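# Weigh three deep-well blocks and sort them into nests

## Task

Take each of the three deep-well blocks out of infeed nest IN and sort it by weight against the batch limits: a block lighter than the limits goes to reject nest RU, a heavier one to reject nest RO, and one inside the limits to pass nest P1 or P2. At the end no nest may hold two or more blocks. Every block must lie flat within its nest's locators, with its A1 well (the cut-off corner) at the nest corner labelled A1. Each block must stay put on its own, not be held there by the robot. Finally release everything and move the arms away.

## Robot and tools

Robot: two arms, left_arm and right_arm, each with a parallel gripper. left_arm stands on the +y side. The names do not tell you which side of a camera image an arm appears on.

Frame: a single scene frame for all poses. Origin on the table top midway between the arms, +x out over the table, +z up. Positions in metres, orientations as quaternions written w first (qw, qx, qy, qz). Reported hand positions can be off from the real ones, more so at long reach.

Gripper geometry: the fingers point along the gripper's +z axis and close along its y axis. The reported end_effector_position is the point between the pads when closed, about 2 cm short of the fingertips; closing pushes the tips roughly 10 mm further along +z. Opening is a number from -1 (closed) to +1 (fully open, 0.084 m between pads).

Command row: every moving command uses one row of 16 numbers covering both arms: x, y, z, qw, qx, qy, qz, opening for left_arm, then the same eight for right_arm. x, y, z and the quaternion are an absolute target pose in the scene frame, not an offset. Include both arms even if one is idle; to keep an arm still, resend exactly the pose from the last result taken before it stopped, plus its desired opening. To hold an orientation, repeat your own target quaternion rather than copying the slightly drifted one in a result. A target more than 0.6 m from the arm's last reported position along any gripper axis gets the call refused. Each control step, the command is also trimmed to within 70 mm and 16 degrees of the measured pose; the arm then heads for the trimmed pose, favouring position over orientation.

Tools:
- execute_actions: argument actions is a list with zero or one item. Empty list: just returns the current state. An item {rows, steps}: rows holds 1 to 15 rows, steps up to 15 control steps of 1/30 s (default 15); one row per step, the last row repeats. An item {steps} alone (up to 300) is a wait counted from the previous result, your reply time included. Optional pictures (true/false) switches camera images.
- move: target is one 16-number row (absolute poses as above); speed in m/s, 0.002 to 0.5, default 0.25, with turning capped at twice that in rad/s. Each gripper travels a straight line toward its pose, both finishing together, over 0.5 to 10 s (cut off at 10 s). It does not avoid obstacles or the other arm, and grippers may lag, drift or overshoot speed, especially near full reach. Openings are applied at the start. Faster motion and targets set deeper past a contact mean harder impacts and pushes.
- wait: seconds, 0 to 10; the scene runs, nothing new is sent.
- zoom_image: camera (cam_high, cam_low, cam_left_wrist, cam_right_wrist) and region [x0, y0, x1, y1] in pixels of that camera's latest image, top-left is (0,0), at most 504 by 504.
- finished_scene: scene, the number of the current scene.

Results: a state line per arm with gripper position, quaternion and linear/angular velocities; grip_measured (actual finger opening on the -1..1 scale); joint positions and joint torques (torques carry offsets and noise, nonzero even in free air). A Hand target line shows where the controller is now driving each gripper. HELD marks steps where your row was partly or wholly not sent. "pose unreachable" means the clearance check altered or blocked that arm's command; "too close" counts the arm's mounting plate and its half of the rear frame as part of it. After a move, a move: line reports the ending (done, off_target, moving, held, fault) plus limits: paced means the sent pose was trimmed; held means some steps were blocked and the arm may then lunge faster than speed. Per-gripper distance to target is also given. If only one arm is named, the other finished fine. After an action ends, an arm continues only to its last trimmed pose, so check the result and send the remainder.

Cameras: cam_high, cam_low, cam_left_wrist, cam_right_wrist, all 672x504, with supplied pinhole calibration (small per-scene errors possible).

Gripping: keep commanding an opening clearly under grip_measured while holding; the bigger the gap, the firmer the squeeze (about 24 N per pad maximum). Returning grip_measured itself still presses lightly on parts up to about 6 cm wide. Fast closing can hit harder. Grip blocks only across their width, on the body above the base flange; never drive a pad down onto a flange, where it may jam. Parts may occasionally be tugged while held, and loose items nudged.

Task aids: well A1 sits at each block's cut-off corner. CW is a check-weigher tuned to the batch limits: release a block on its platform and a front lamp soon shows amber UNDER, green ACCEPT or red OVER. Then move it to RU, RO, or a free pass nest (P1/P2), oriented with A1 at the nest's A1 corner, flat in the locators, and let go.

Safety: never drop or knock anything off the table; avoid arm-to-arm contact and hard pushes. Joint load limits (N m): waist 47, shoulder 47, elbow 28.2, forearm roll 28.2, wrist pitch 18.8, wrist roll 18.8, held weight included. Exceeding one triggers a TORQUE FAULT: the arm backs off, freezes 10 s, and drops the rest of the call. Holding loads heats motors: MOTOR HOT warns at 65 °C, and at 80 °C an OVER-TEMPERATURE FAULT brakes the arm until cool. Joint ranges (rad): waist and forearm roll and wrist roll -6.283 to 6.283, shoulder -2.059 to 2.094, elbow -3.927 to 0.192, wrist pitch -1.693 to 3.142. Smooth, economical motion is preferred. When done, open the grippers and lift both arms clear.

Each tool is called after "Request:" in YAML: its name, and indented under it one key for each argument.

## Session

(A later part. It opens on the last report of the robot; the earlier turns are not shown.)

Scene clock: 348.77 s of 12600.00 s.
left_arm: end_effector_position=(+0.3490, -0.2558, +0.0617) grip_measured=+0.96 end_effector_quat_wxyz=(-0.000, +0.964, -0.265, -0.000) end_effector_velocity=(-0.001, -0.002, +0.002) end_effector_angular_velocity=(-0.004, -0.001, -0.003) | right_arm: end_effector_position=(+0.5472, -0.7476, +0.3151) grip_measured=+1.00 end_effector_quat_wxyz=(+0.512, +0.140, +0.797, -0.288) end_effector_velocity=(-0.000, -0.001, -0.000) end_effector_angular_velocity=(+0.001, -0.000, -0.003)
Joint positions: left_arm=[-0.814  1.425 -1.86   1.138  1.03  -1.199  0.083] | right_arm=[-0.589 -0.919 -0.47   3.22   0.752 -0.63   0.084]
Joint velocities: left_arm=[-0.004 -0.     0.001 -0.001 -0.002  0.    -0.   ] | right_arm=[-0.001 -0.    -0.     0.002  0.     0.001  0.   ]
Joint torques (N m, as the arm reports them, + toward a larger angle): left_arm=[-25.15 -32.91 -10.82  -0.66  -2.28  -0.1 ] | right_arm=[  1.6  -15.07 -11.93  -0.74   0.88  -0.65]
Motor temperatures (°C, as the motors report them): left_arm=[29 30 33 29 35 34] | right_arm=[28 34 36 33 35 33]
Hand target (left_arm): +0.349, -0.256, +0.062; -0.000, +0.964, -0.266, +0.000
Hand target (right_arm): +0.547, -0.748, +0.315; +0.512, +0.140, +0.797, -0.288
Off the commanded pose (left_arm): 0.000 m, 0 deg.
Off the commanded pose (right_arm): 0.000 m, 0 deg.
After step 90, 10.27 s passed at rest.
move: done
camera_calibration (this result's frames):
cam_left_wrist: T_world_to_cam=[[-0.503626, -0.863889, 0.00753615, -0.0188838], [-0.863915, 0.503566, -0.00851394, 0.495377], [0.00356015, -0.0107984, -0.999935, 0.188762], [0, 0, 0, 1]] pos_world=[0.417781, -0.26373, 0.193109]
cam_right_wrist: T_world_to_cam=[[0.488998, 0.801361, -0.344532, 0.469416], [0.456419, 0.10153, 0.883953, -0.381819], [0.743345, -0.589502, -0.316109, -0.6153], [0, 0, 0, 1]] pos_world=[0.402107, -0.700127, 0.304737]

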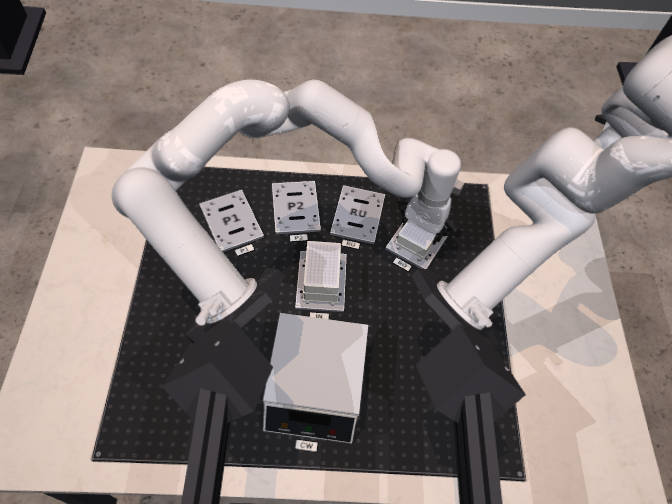

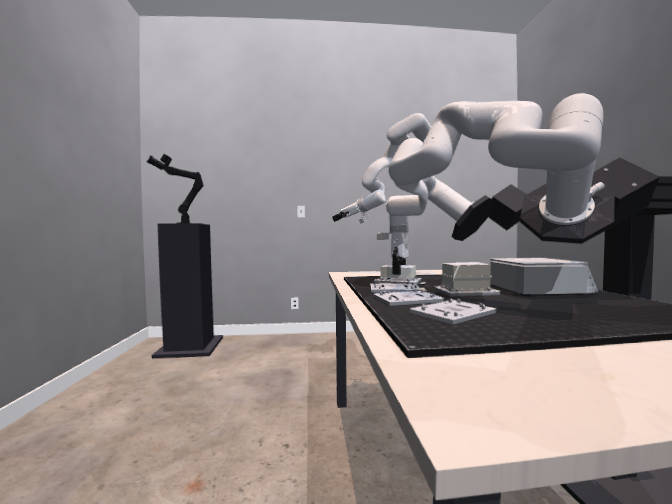

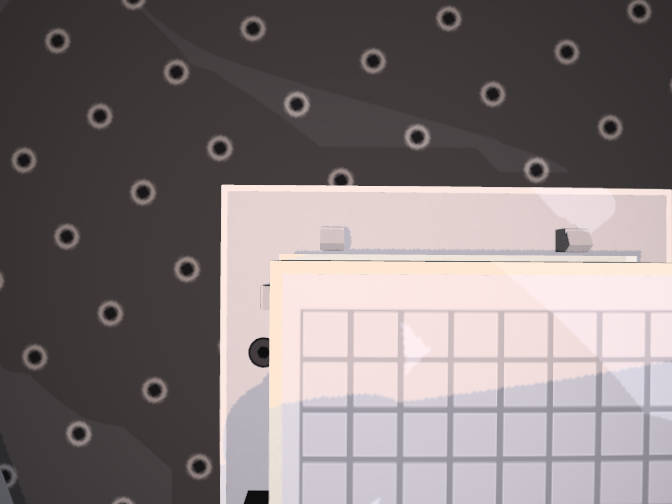

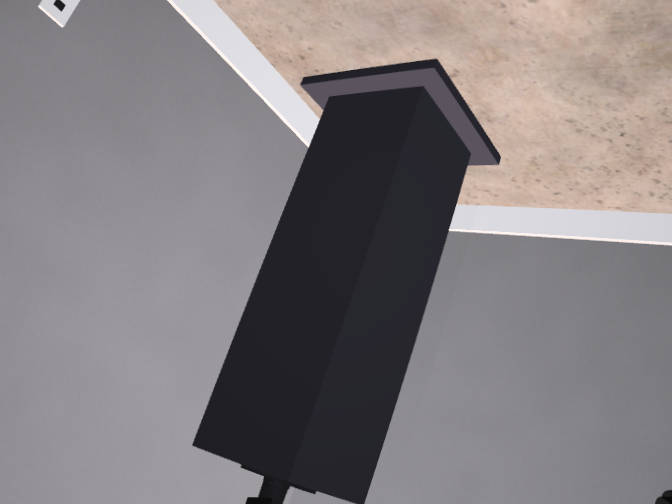

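Request:
move:
  target: [0.3492,-0.2562,0.056,0,0.9635,-0.2676,0,0,0.5472,-0.7476,0.3151,0.512,0.140,0.797,-0.288,1]
  speed: 0.005

Request:
move:
  target: [0.3492,-0.2562,0.047,0,0.9635,-0.2676,0,0,0.5472,-0.7476,0.3151,0.512,0.140,0.797,-0.288,1]
  speed: 0.004

Scene clock: 362.17 s of 12600.00 s.
left_arm: end_effector_position=(+0.3491, -0.2563, +0.0562) grip_measured=+0.96 end_effector_quat_wxyz=(+0.000, +0.964, -0.268, -0.000) end_effector_velocity=(+0.001, +0.001, -0.002) end_effector_angular_velocity=(+0.001, +0.001, -0.000) | right_arm: end_effector_position=(+0.5472, -0.7476, +0.3151) grip_measured=+1.00 end_effector_quat_wxyz=(+0.512, +0.140, +0.797, -0.288) end_effector_velocity=(+0.000, -0.000, +0.000) end_effector_angular_velocity=(-0.001, -0.001, +0.000)
Joint positions: left_arm=[-0.806  1.437 -1.871  1.146  1.025 -1.194  0.083] | right_arm=[-0.589 -0.919 -0.47   3.22   0.752 -0.63   0.084]
Joint velocities: left_arm=[ 0.004  0.002 -0.003  0.002 -0.     0.002  0.   ] | right_arm=[-0.     0.    -0.    -0.001  0.001  0.001 -0.   ]
Joint torques (N m, as the arm reports them, + toward a larger angle): left_arm=[-24.41 -33.47 -10.97  -0.42  -1.87   0.16] | right_arm=[  1.34 -15.39 -12.4   -0.35   0.9   -0.11]
Motor temperatures (°C, as the motors report them): left_arm=[29 31 34 29 35 34] | right_arm=[28 34 36 33 35 33]
Hand target (left_arm): +0.349, -0.256, +0.056; +0.000, +0.964, -0.268, -0.000
Hand target (right_arm): +0.547, -0.748, +0.315; +0.512, +0.140, +0.797, -0.288
Off the commanded pose (left_arm): 0.000 m, 0 deg.
Off the commanded pose (right_arm): 0.000 m, 0 deg.
After step 90, 8.97 s passed at rest.
move: done
camera_calibration (this result's frames):
cam_left_wrist: T_world_to_cam=[[-0.507403, -0.861667, 0.00846001, -0.0174495], [-0.861702, 0.507333, -0.00914931, 0.495855], [0.00359162, -0.0119324, -0.999922, 0.182967], [0, 0, 0, 1]] pos_world=[0.417768, -0.264416, 0.187637]
cam_right_wrist: T_world_to_cam=[[0.488998, 0.801361, -0.344532, 0.469416], [0.456419, 0.10153, 0.883953, -0.381818], [0.743346, -0.589502, -0.316109, -0.6153], [0, 0, 0, 1]] pos_world=[0.402107, -0.700127, 0.304737]

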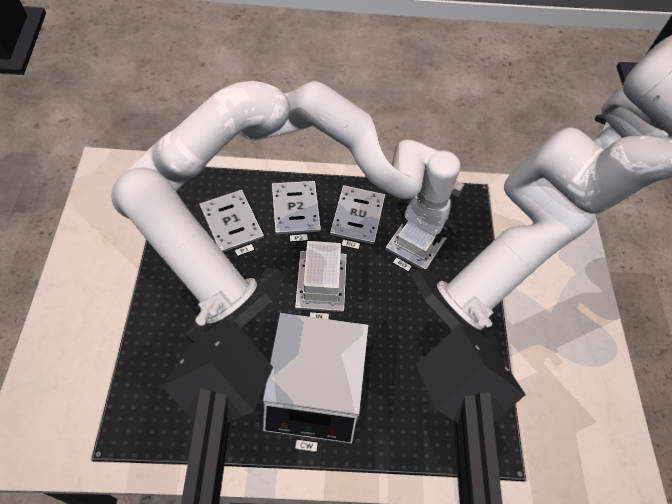

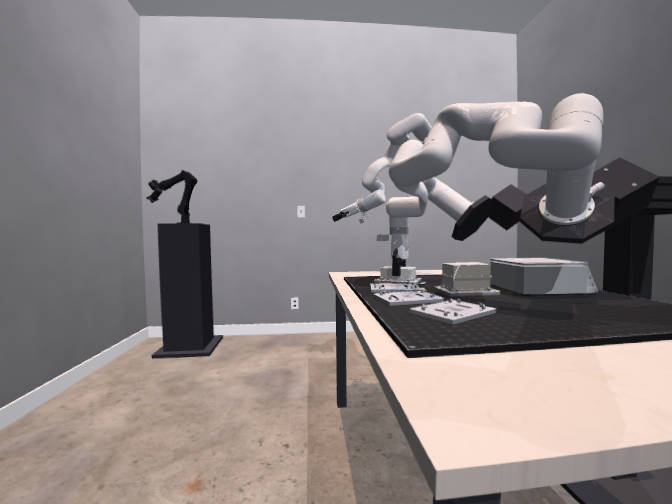

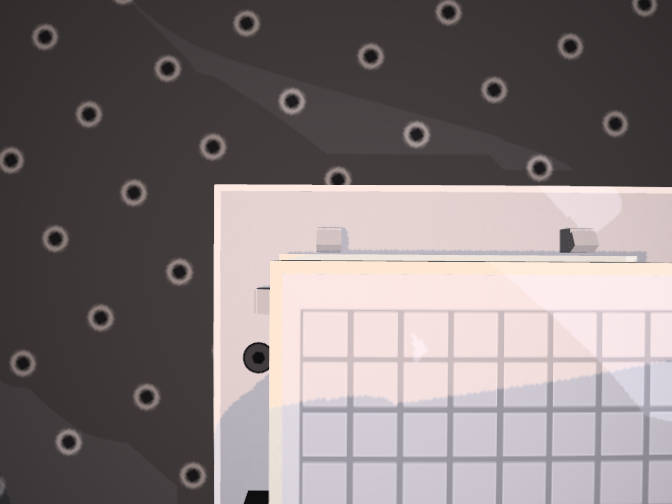

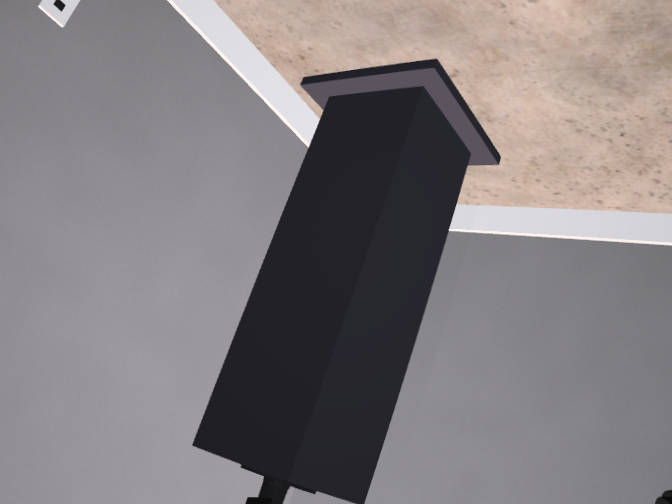

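Scene clock: 364.70 s of 12600.00 s.
left_arm: end_effector_position=(+0.3499, -0.2570, +0.0482) grip_measured=+0.96 end_effector_quat_wxyz=(+0.001, +0.964, -0.267, +0.001) end_effector_velocity=(+0.000, -0.001, -0.002) end_effector_angular_velocity=(-0.004, -0.000, -0.001) | right_arm: end_effector_position=(+0.5472, -0.7476, +0.3151) grip_measured=+1.00 end_effector_quat_wxyz=(+0.512, +0.140, +0.797, -0.288) end_effector_velocity=(-0.001, -0.001, -0.000) end_effector_angular_velocity=(-0.002, +0.002, -0.002)
Joint positions: left_arm=[-0.793  1.454 -1.887  1.158  1.019 -1.194  0.083] | right_arm=[-0.589 -0.919 -0.47   3.22   0.752 -0.63   0.084]
Joint velocities: left_arm=[ 0.004  0.005 -0.004  0.005 -0.006  0.001  0.001] | right_arm=[-0.002 -0.    -0.     0.001  0.    -0.001  0.   ]
Joint torques (N m, as the arm reports them, + toward a larger angle): left_arm=[-11.81 -21.68  -9.4    0.94  -1.76   0.5 ] | right_arm=[  1.32 -16.01 -12.22  -0.16   0.99   0.21]
Motor temperatures (°C, as the motors report them): left_arm=[29 31 34 29 35 34] | right_arm=[28 34 36 33 35 33]
Hand target (left_arm): +0.349, -0.256, +0.047; +0.000, +0.964, -0.268, -0.000
Hand target (right_arm): +0.547, -0.748, +0.315; +0.512, +0.140, +0.797, -0.288
Off the commanded pose (left_arm): 0.002 m, 0 deg.
Off the commanded pose (right_arm): 0.000 m, 0 deg.
move: done
camera_calibration (this result's frames):
cam_left_wrist: T_world_to_cam=[[-0.506924, -0.861938, 0.00948743, -0.0178374], [-0.861977, 0.506824, -0.0112086, 0.49687], [0.0048527, -0.0138599, -0.999892, 0.174043], [0, 0, 0, 1]] pos_world=[0.418403, -0.264788, 0.179763]
cam_right_wrist: T_world_to_cam=[[0.488998, 0.801361, -0.344532, 0.469416], [0.456419, 0.10153, 0.883953, -0.381818], [0.743346, -0.589502, -0.316109, -0.6153], [0, 0, 0, 1]] pos_world=[0.402107, -0.700127, 0.304737]

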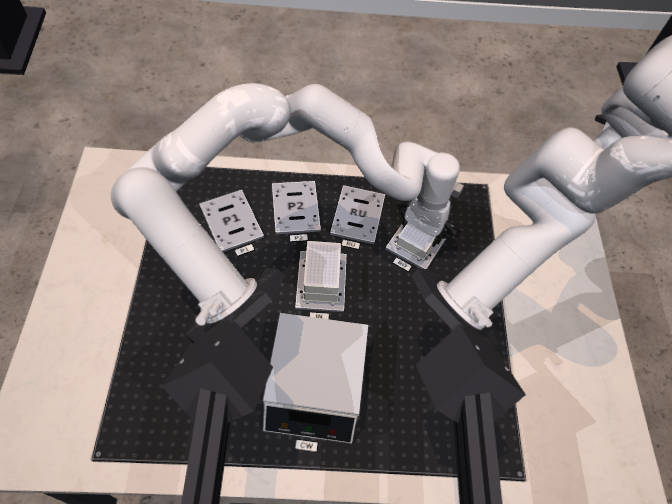

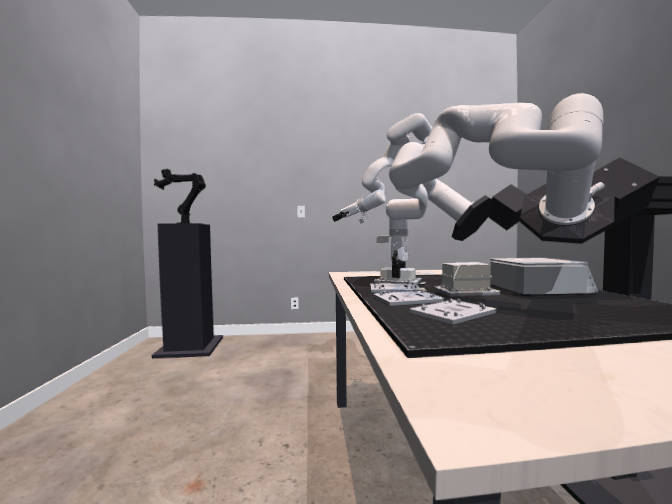

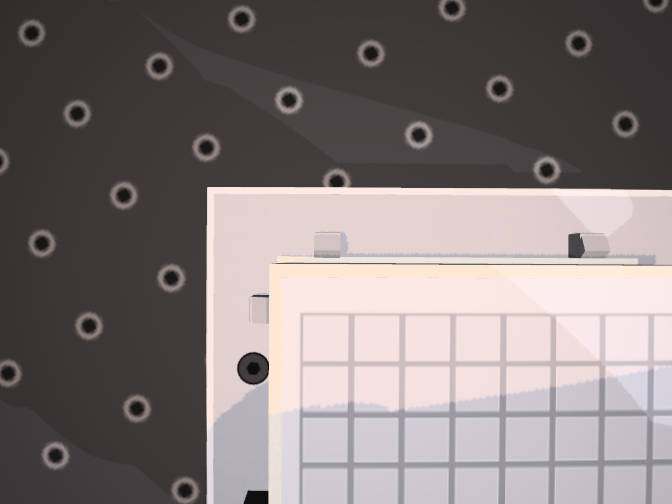

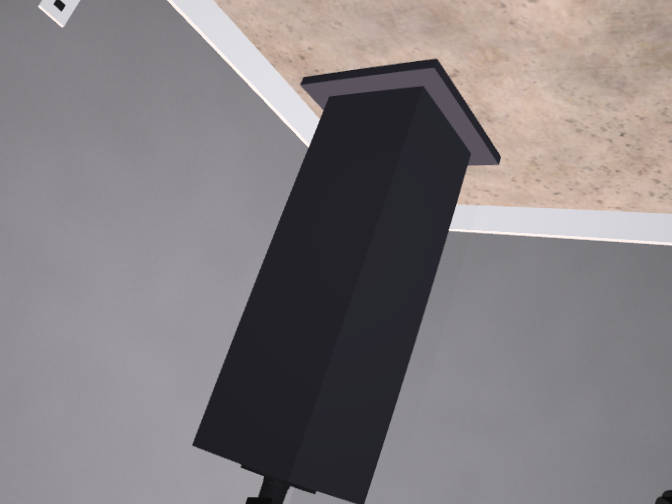

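Request:
move:
  target: [0.3495,-0.2565,0.054,0,0.9635,-0.2676,0,0,0.5472,-0.7476,0.3151,0.512,0.140,0.797,-0.288,1]
  speed: 0.006

Request:
wait:
  seconds: 0.5

Request:
zoom_image:
  camera: "cam_left_wrist"
  region: [200, 170, 380, 330]

Request:
zoom_image:
  camera: "cam_left_wrist"
  region: [492, 170, 672, 330]

Request:
zoom_image:
  camera: "cam_high"
  region: [380, 215, 460, 275]

Request:
zoom_image:
  camera: "cam_low"
  region: [370, 250, 430, 290]

Scene clock: 387.77 s of 12600.00 s.
left_arm: end_effector_position=(+0.3488, -0.2559, +0.0532) grip_measured=+0.96 end_effector_quat_wxyz=(-0.001, +0.963, -0.268, -0.001) end_effector_velocity=(+0.001, -0.000, +0.002) end_effector_angular_velocity=(-0.001, +0.000, +0.001) | right_arm: end_effector_position=(+0.5472, -0.7476, +0.3151) grip_measured=+1.00 end_effector_quat_wxyz=(+0.512, +0.140, +0.797, -0.288) end_effector_velocity=(+0.000, +0.001, -0.000) end_effector_angular_velocity=(+0.002, +0.001, +0.001)
Joint positions: left_arm=[-0.802  1.443 -1.876  1.148  1.025 -1.193  0.083] | right_arm=[-0.589 -0.919 -0.47   3.22   0.752 -0.63   0.084]
Joint velocities: left_arm=[-0.002 -0.004  0.002 -0.003  0.     0.    -0.   ] | right_arm=[ 0.001 -0.    -0.    -0.    -0.002  0.    -0.   ]
Joint torques (N m, as the arm reports them, + toward a larger angle): left_arm=[-22.94 -29.97  -6.26  -0.93   0.6    0.79] | right_arm=[  1.85 -14.79 -12.43  -0.03   0.84  -0.01]
Motor temperatures (°C, as the motors report them): left_arm=[29 30 33 29 35 34] | right_arm=[28 34 36 33 35 33]
Hand target (left_arm): +0.350, -0.256, +0.054; -0.000, +0.964, -0.268, +0.000
Hand target (right_arm): +0.547, -0.748, +0.315; +0.512, +0.140, +0.797, -0.288
Off the commanded pose (left_arm): 0.001 m, 0 deg.
Off the commanded pose (right_arm): 0.000 m, 0 deg.
After step 90, 18.77 s passed at rest.
move: done
camera_calibration (this result's frames):
cam_left_wrist: T_world_to_cam=[[-0.508204, -0.861208, 0.0070379, -0.0167827], [-0.861232, 0.508158, -0.00739959, 0.495329], [0.00279622, -0.00982176, -0.999948, 0.180811], [0, 0, 0, 1]] pos_world=[0.417558, -0.264383, 0.184585]
cam_right_wrist: T_world_to_cam=[[0.488998, 0.801361, -0.344532, 0.469416], [0.456419, 0.10153, 0.883953, -0.381818], [0.743346, -0.589502, -0.316109, -0.6153], [0, 0, 0, 1]] pos_world=[0.402107, -0.700127, 0.304737]

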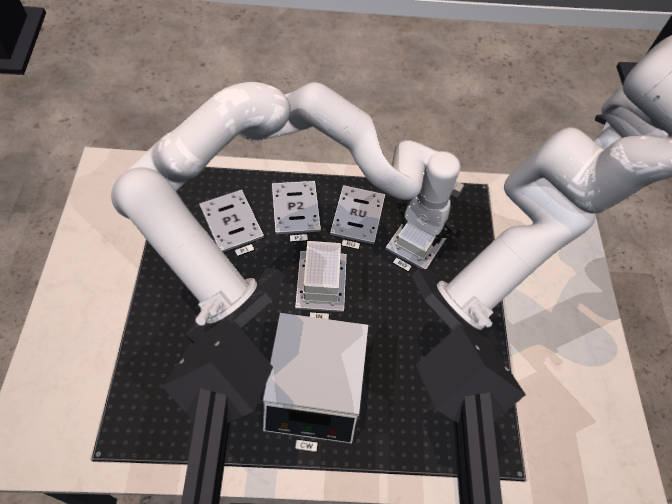

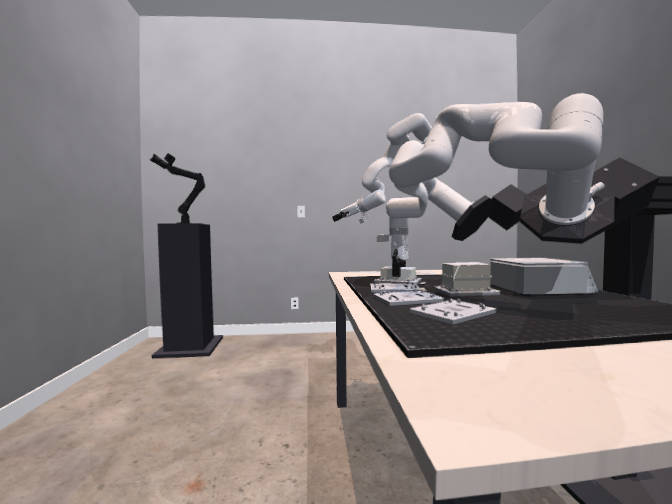

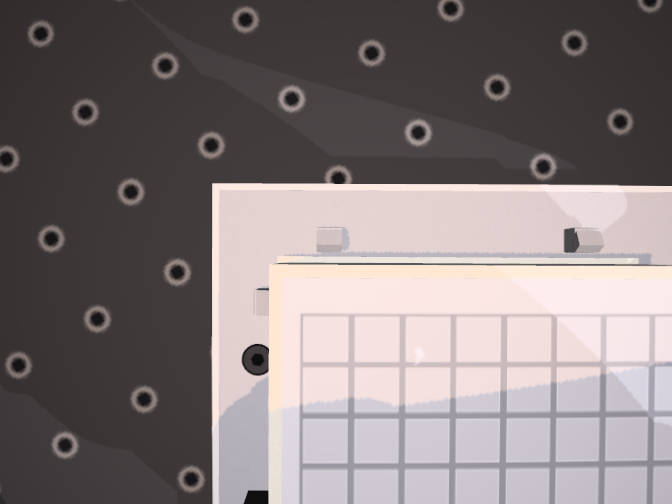

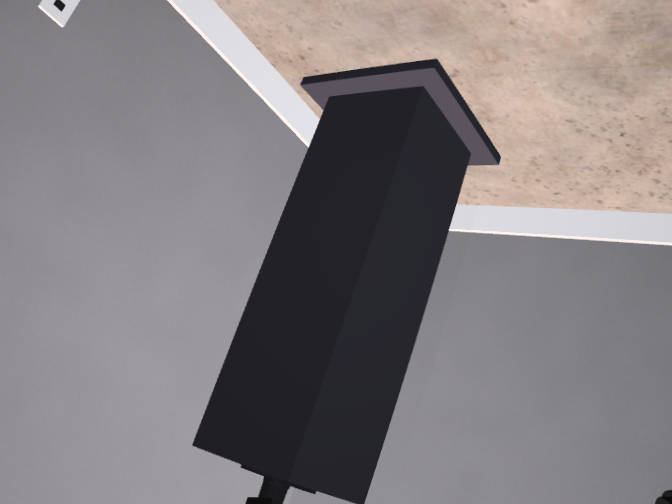

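Scene clock: 388.27 s of 12600.00 s.
left_arm: end_effector_position=(+0.3490, -0.2562, +0.0536) grip_measured=+0.96 end_effector_quat_wxyz=(-0.000, +0.963, -0.268, -0.000) end_effector_velocity=(+0.000, -0.000, +0.001) end_effector_angular_velocity=(-0.001, -0.000, +0.001) | right_arm: end_effector_position=(+0.5472, -0.7476, +0.3151) grip_measured=+1.00 end_effector_quat_wxyz=(+0.512, +0.140, +0.797, -0.288) end_effector_velocity=(-0.000, +0.000, -0.000) end_effector_angular_velocity=(+0.001, -0.000, -0.001)
Joint positions: left_arm=[-0.802  1.442 -1.876  1.148  1.025 -1.193  0.083] | right_arm=[-0.589 -0.919 -0.47   3.22   0.752 -0.63   0.084]
Joint velocities: left_arm=[-0.    -0.001 -0.001 -0.    -0.    -0.    -0.   ] | right_arm=[ 0.     0.     0.     0.001 -0.     0.     0.   ]
Joint torques (N m, as the arm reports them, + toward a larger angle): left_arm=[-23.62 -31.75  -8.04  -0.81  -0.24   0.55] | right_arm=[  2.14 -16.18 -12.19  -0.37   0.81  -0.13]
Motor temperatures (°C, as the motors report them): left_arm=[29 30 33 29 35 34] | right_arm=[28 34 36 33 35 33]
Hand target (left_arm): +0.350, -0.256, +0.054; -0.000, +0.964, -0.268, +0.000
Hand target (right_arm): +0.547, -0.748, +0.315; +0.512, +0.140, +0.797, -0.288
Off the commanded pose (left_arm): 0.001 m, 0 deg.
Off the commanded pose (right_arm): 0.000 m, 0 deg.
Steps of this call (steps 1 to 15: nothing new was sent). Readings (end_effector_position):
1: left_arm (+0.3488, -0.2559, +0.0533) | right_arm (+0.5472, -0.7476, +0.3151)
2: left_arm (+0.3488, -0.2560, +0.0533) | right_arm (+0.5472, -0.7476, +0.3151)
4: left_arm (+0.3488, -0.2560, +0.0534) | right_arm (+0.5472, -0.7476, +0.3151)
8: left_arm (+0.3489, -0.2561, +0.0535) | right_arm (+0.5472, -0.7476, +0.3151)
15: the state above
camera_calibration (this result's frames):
cam_left_wrist: T_world_to_cam=[[-0.507896, -0.861386, 0.00745919, -0.0170227], [-0.861413, 0.507843, -0.00799392, 0.495665], [0.00309776, -0.0104855, -0.99994, 0.180963], [0, 0, 0, 1]] pos_world=[0.417766, -0.264486, 0.185041]
cam_right_wrist: T_world_to_cam=[[0.488998, 0.801361, -0.344532, 0.469416], [0.456419, 0.10153, 0.883953, -0.381818], [0.743346, -0.589502, -0.316109, -0.615301], [0, 0, 0, 1]] pos_world=[0.402107, -0.700127, 0.304737]

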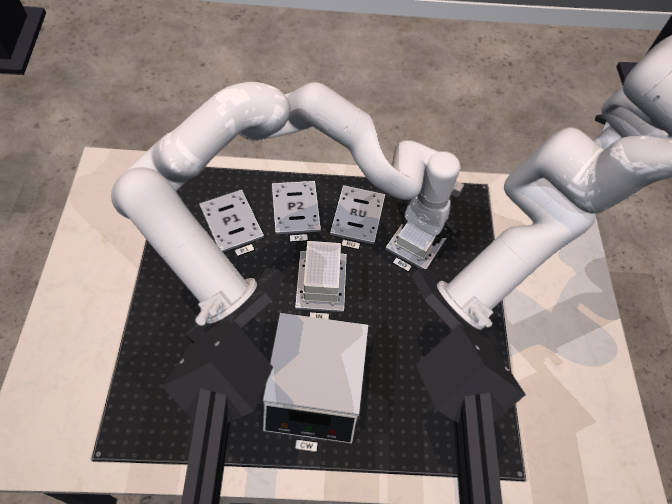

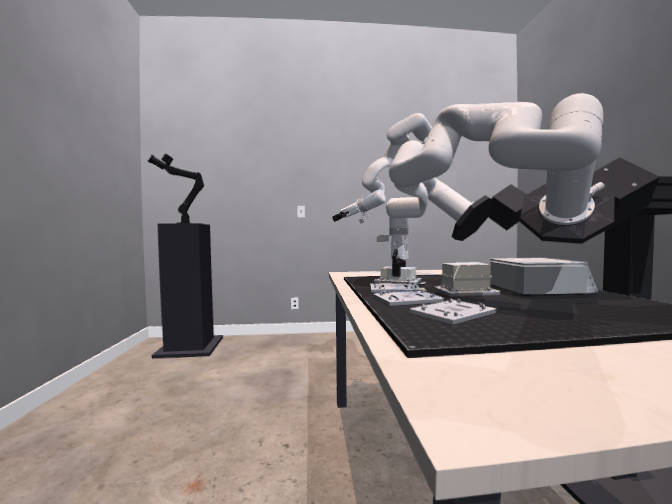

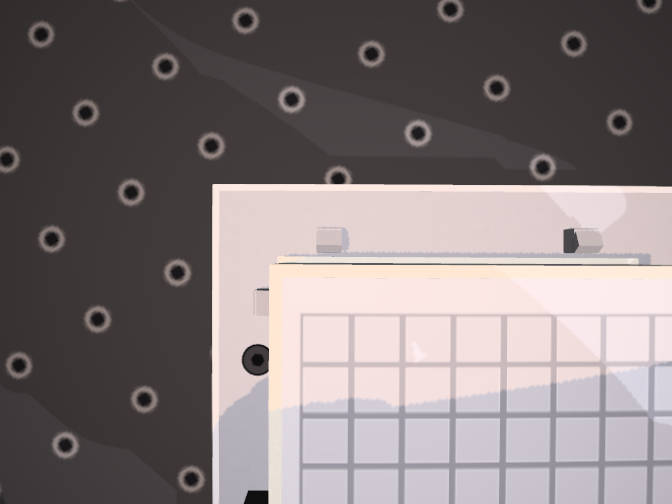

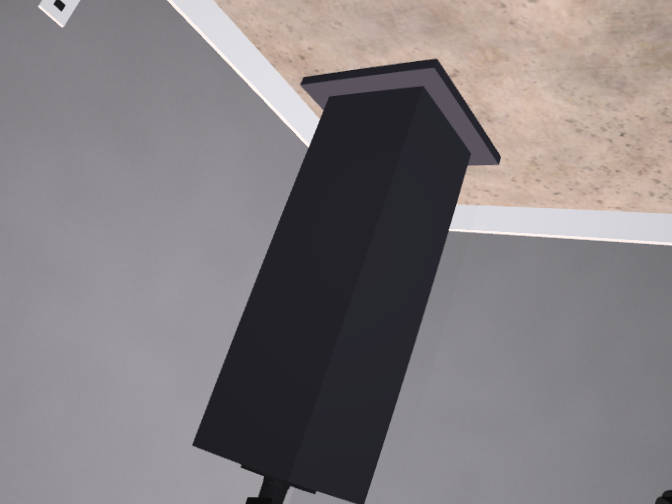

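Region (200, 170, 380, 330) of cam_left_wrist's 672x504 image, scaled by 2.800, with more detail than that image has.

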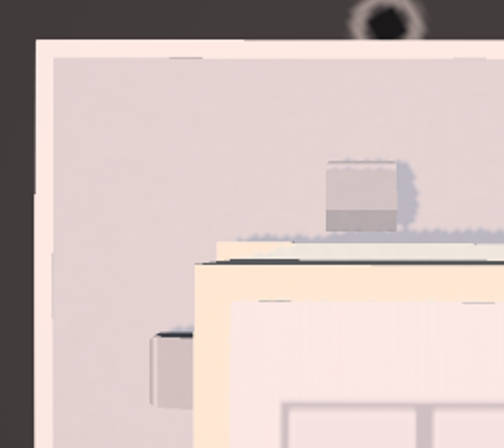

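Region (492, 170, 672, 330) of cam_left_wrist's 672x504 image, scaled by 2.800, with more detail than that image has.

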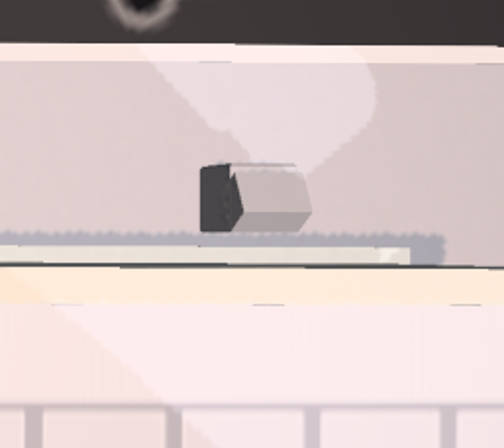

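Region (380, 215, 460, 275) of cam_high's 672x504 image, scaled by 6.300, with more detail than that image has; it fills the top 378 rows of this view, and the rest is white.

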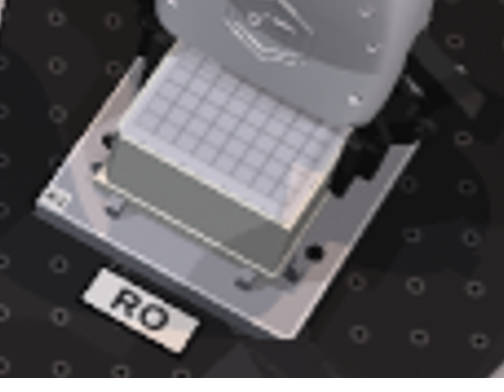

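Region (370, 250, 430, 290) of cam_low's 672x504 image, scaled by 8.400, with more detail than that image has.

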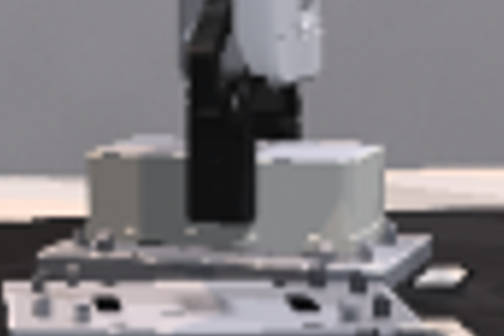

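Request:
move:
  target: [0.3496,-0.2562,0.0505,0,0.9639,-0.2664,0,0,0.5472,-0.7476,0.3151,0.512,0.140,0.797,-0.288,1]
  speed: 0.004

Request:
move:
  target: [0.3496,-0.2562,0.0505,0,0.9639,-0.2664,0,1,0.5472,-0.7476,0.3151,0.512,0.140,0.797,-0.288,1]
  speed: 0.004

Request:
zoom_image:
  camera: "cam_low"
  region: [370, 250, 430, 290]

Scene clock: 402.67 s of 12600.00 s.
left_arm: end_effector_position=(+0.3495, -0.2564, +0.0507) grip_measured=+0.96 end_effector_quat_wxyz=(+0.000, +0.964, -0.267, +0.000) end_effector_velocity=(+0.000, -0.001, -0.001) end_effector_angular_velocity=(-0.003, -0.001, +0.001) | right_arm: end_effector_position=(+0.5472, -0.7476, +0.3151) grip_measured=+1.00 end_effector_quat_wxyz=(+0.512, +0.140, +0.797, -0.288) end_effector_velocity=(-0.000, -0.000, -0.000) end_effector_angular_velocity=(+0.001, +0.002, -0.001)
Joint positions: left_arm=[-0.797  1.448 -1.881  1.153  1.022 -1.195  0.083] | right_arm=[-0.589 -0.919 -0.47   3.22   0.752 -0.63   0.084]
Joint velocities: left_arm=[ 0.001  0.002 -0.002  0.003 -0.004 -0.001  0.   ] | right_arm=[-0.001  0.    -0.     0.    -0.002  0.    -0.   ]
Joint torques (N m, as the arm reports them, + toward a larger angle): left_arm=[-22.71 -34.72 -10.41  -0.11  -0.3    0.34] | right_arm=[  1.85 -15.48 -12.05  -0.08   0.67   0.06]
Motor temperatures (°C, as the motors report them): left_arm=[29 30 34 29 35 34] | right_arm=[28 34 36 33 35 33]
Hand target (left_arm): +0.350, -0.256, +0.051; +0.000, +0.964, -0.266, -0.000
Hand target (right_arm): +0.547, -0.748, +0.315; +0.512, +0.140, +0.797, -0.288
Off the commanded pose (left_arm): 0.000 m, 0 deg.
Off the commanded pose (right_arm): 0.000 m, 0 deg.
After step 90, 10.30 s passed at rest.
move: done
camera_calibration (this result's frames):
cam_left_wrist: T_world_to_cam=[[-0.505485, -0.862793, 0.00854387, -0.0182114], [-0.862827, 0.505412, -0.00935108, 0.496132], [0.00374987, -0.0120987, -0.99992, 0.177405], [0, 0, 0, 1]] pos_world=[0.418205, -0.264318, 0.182186]
cam_right_wrist: T_world_to_cam=[[0.488998, 0.801361, -0.344532, 0.469416], [0.456419, 0.10153, 0.883953, -0.381818], [0.743345, -0.589502, -0.316109, -0.615301], [0, 0, 0, 1]] pos_world=[0.402107, -0.700127, 0.304737]

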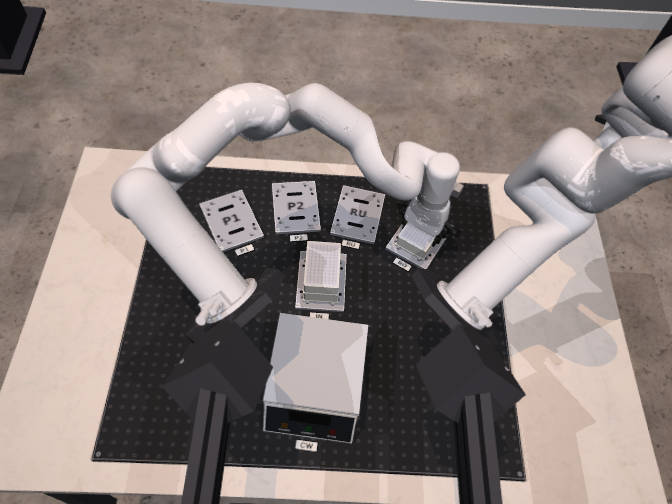

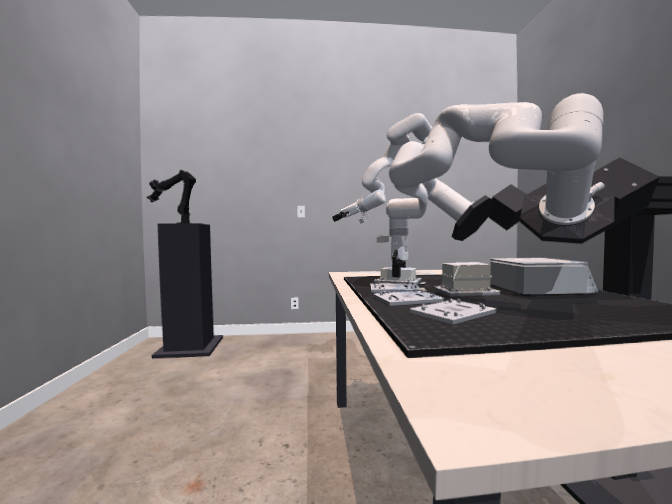

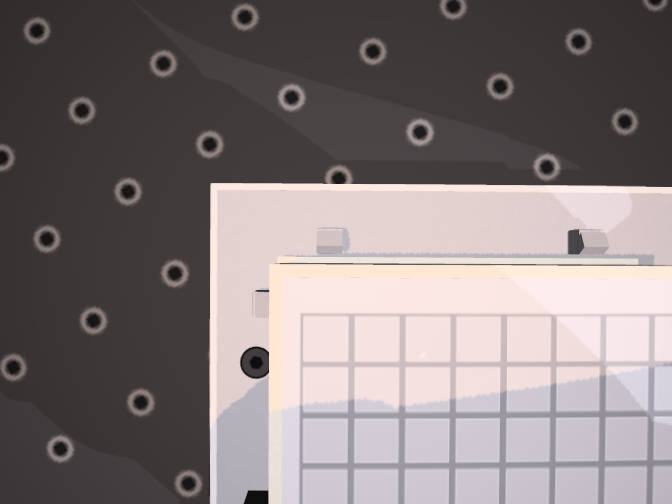

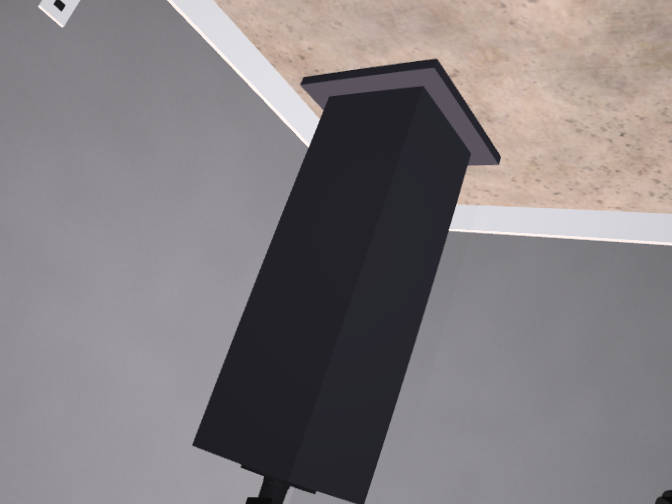

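Scene clock: 403.37 s of 12600.00 s.
left_arm: end_effector_position=(+0.3498, -0.2559, +0.0503) grip_measured=+1.00 end_effector_quat_wxyz=(-0.000, +0.964, -0.266, -0.000) end_effector_velocity=(+0.000, -0.000, -0.000) end_effector_angular_velocity=(-0.001, +0.000, +0.001) | right_arm: end_effector_position=(+0.5472, -0.7476, +0.3151) grip_measured=+1.00 end_effector_quat_wxyz=(+0.512, +0.140, +0.797, -0.288) end_effector_velocity=(-0.001, -0.001, -0.000) end_effector_angular_velocity=(-0.000, +0.001, -0.002)
Joint positions: left_arm=[-0.796  1.448 -1.881  1.154  1.023 -1.195  0.084] | right_arm=[-0.589 -0.919 -0.47   3.22   0.752 -0.63   0.084]
Joint velocities: left_arm=[ 0.     0.    -0.001  0.    -0.001 -0.     0.   ] | right_arm=[-0.003 -0.    -0.     0.    -0.001  0.001  0.   ]
Joint torques (N m, as the arm reports them, + toward a larger angle): left_arm=[-24.36 -33.25 -10.72  -0.3   -1.79   0.16] | right_arm=[  1.26 -15.34 -12.66  -0.83   0.51  -0.02]
Motor temperatures (°C, as the motors report them): left_arm=[29 30 34 29 35 34] | right_arm=[28 34 36 33 35 33]
Hand target (left_arm): +0.350, -0.256, +0.051; -0.000, +0.964, -0.266, -0.000
Hand target (right_arm): +0.547, -0.748, +0.315; +0.512, +0.140, +0.797, -0.288
Off the commanded pose (left_arm): 0.000 m, 0 deg.
Off the commanded pose (right_arm): 0.000 m, 0 deg.
move: done
camera_calibration (this result's frames):
cam_left_wrist: T_world_to_cam=[[-0.505018, -0.863077, 0.00740062, -0.0177927], [-0.8631, 0.504958, -0.00868392, 0.496086], [0.00375789, -0.010773, -0.999935, 0.17736], [0, 0, 0, 1]] pos_world=[0.41852, -0.263948, 0.181789]
cam_right_wrist: T_world_to_cam=[[0.488998, 0.801361, -0.344532, 0.469416], [0.456419, 0.10153, 0.883953, -0.381818], [0.743346, -0.589502, -0.316109, -0.6153], [0, 0, 0, 1]] pos_world=[0.402107, -0.700127, 0.304737]

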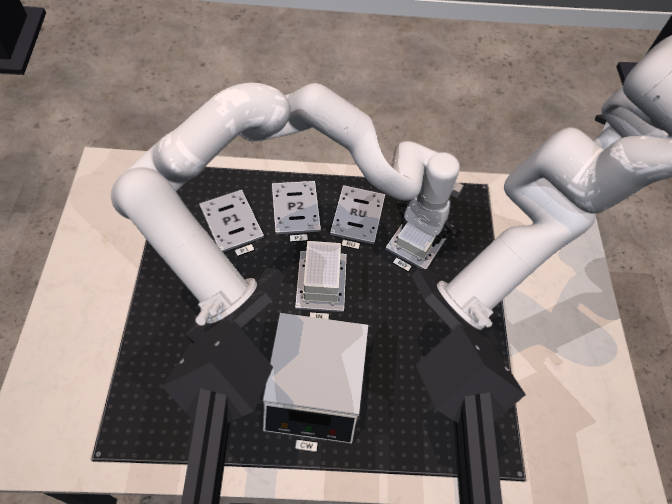

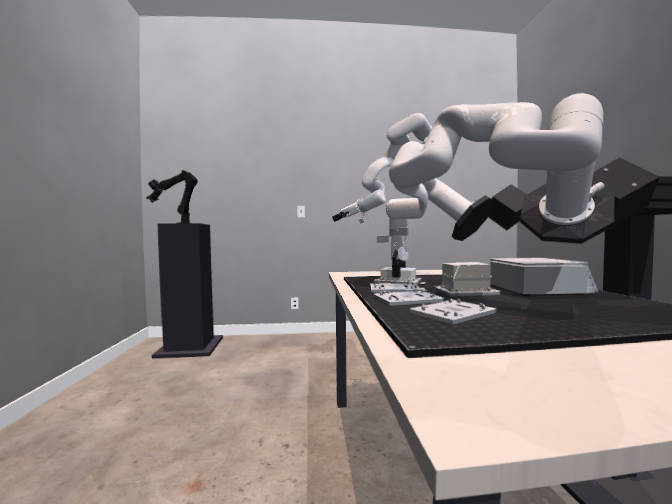

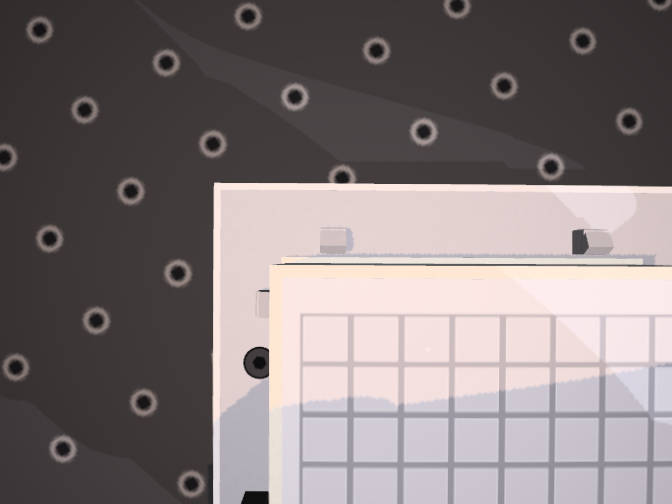

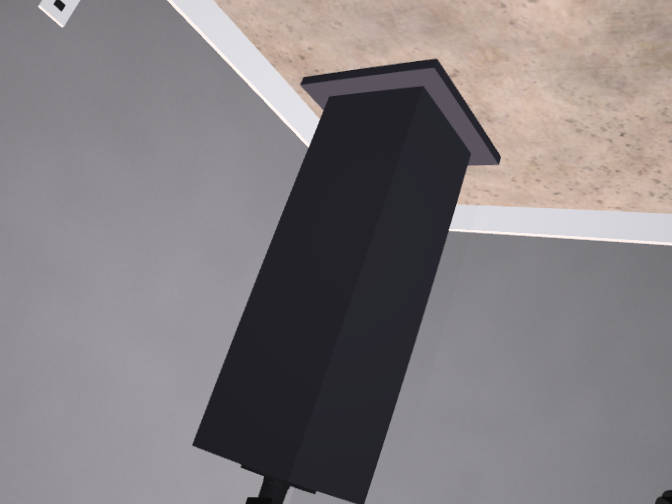

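Region (370, 250, 430, 290) of cam_low's 672x504 image, scaled by 8.400, with more detail than that image has.

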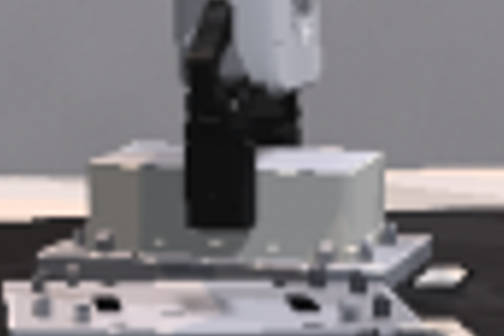

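Request:
move:
  target: [0.3492,-0.2568,0.0505,0,0.9639,-0.2664,0,1,0.5472,-0.7476,0.3151,0.512,0.140,0.797,-0.288,1]
  speed: 0.003

Request:
zoom_image:
  camera: "cam_low"
  region: [370, 250, 430, 290]

Scene clock: 415.70 s of 12600.00 s.
left_arm: end_effector_position=(+0.3492, -0.2568, +0.0505) grip_measured=+1.00 end_effector_quat_wxyz=(-0.000, +0.964, -0.266, +0.000) end_effector_velocity=(-0.000, -0.000, -0.000) end_effector_angular_velocity=(+0.000, +0.001, +0.001) | right_arm: end_effector_position=(+0.5472, -0.7476, +0.3151) grip_measured=+1.00 end_effector_quat_wxyz=(+0.512, +0.140, +0.797, -0.288) end_effector_velocity=(-0.000, +0.000, -0.000) end_effector_angular_velocity=(+0.001, +0.001, +0.002)
Joint positions: left_arm=[-0.798  1.45  -1.884  1.152  1.022 -1.195  0.084] | right_arm=[-0.589 -0.919 -0.47   3.22   0.752 -0.63   0.084]
Joint velocities: left_arm=[ 0.     0.002 -0.002 -0.001  0.    -0.    -0.   ] | right_arm=[-0.    -0.    -0.    -0.002 -0.002  0.001  0.   ]
Joint torques (N m, as the arm reports them, + toward a larger angle): left_arm=[-24.33 -32.17 -10.35  -0.55  -2.21  -0.02] | right_arm=[  1.15 -14.7  -12.14  -0.55   0.81  -0.3 ]
Motor temperatures (°C, as the motors report them): left_arm=[30 31 34 29 35 34] | right_arm=[28 34 36 33 35 33]
Hand target (left_arm): +0.349, -0.257, +0.050; -0.000, +0.964, -0.266, +0.000
Hand target (right_arm): +0.547, -0.748, +0.315; +0.512, +0.140, +0.797, -0.288
Off the commanded pose (left_arm): 0.000 m, 0 deg.
Off the commanded pose (right_arm): 0.000 m, 0 deg.
After step 90, 8.63 s passed at rest.
move: done
camera_calibration (this result's frames):
cam_left_wrist: T_world_to_cam=[[-0.50523, -0.862946, 0.00816523, -0.0187874], [-0.862977, 0.505162, -0.00909012, 0.496045], [0.00371953, -0.011639, -0.999925, 0.1773], [0, 0, 0, 1]] pos_world=[0.417924, -0.264732, 0.181949]
cam_right_wrist: T_world_to_cam=[[0.488998, 0.801361, -0.344532, 0.469416], [0.456419, 0.101529, 0.883953, -0.381819], [0.743345, -0.589502, -0.316109, -0.6153], [0, 0, 0, 1]] pos_world=[0.402107, -0.700127, 0.304737]

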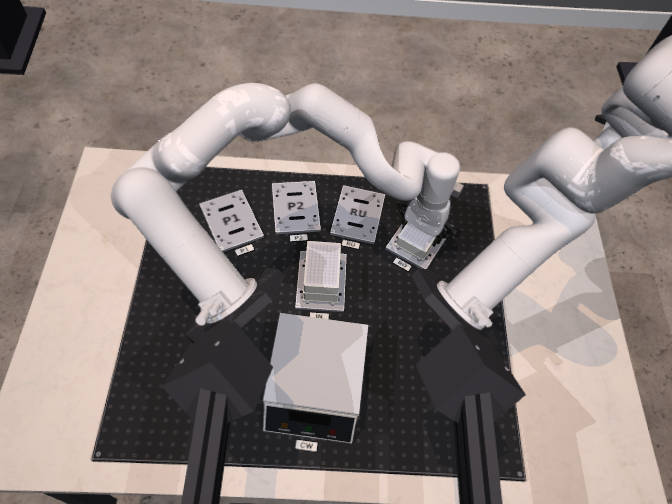

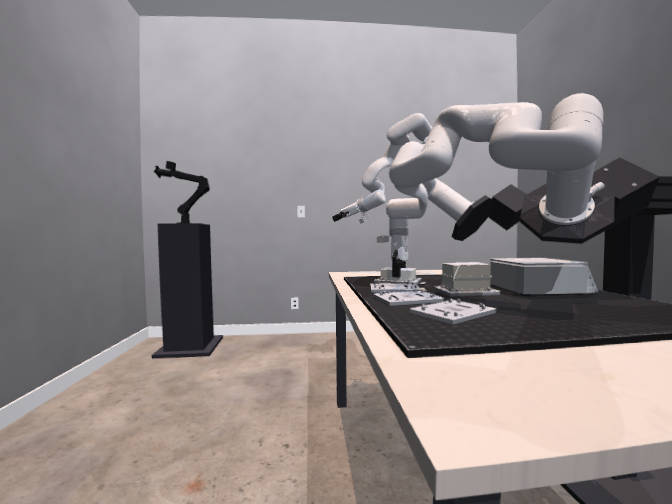

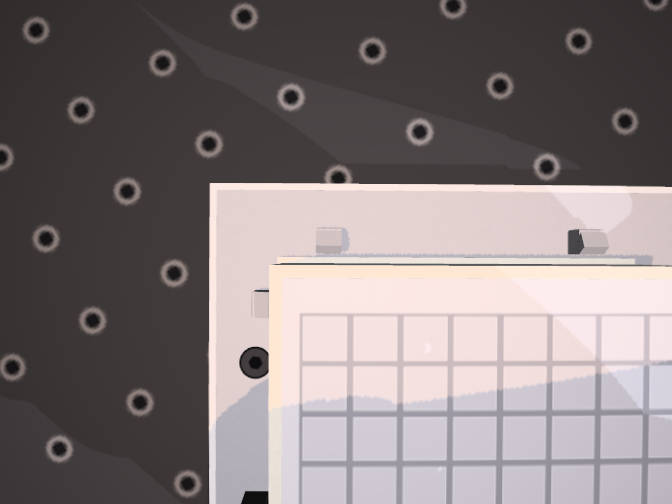

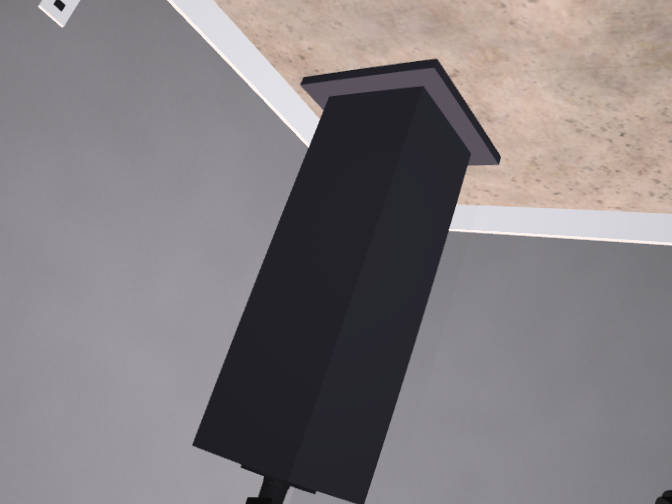

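Region (370, 250, 430, 290) of cam_low's 672x504 image, scaled by 8.400, with more detail than that image has.

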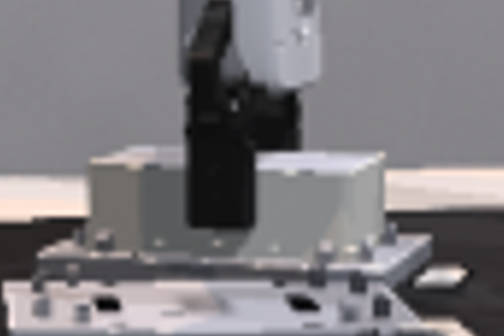

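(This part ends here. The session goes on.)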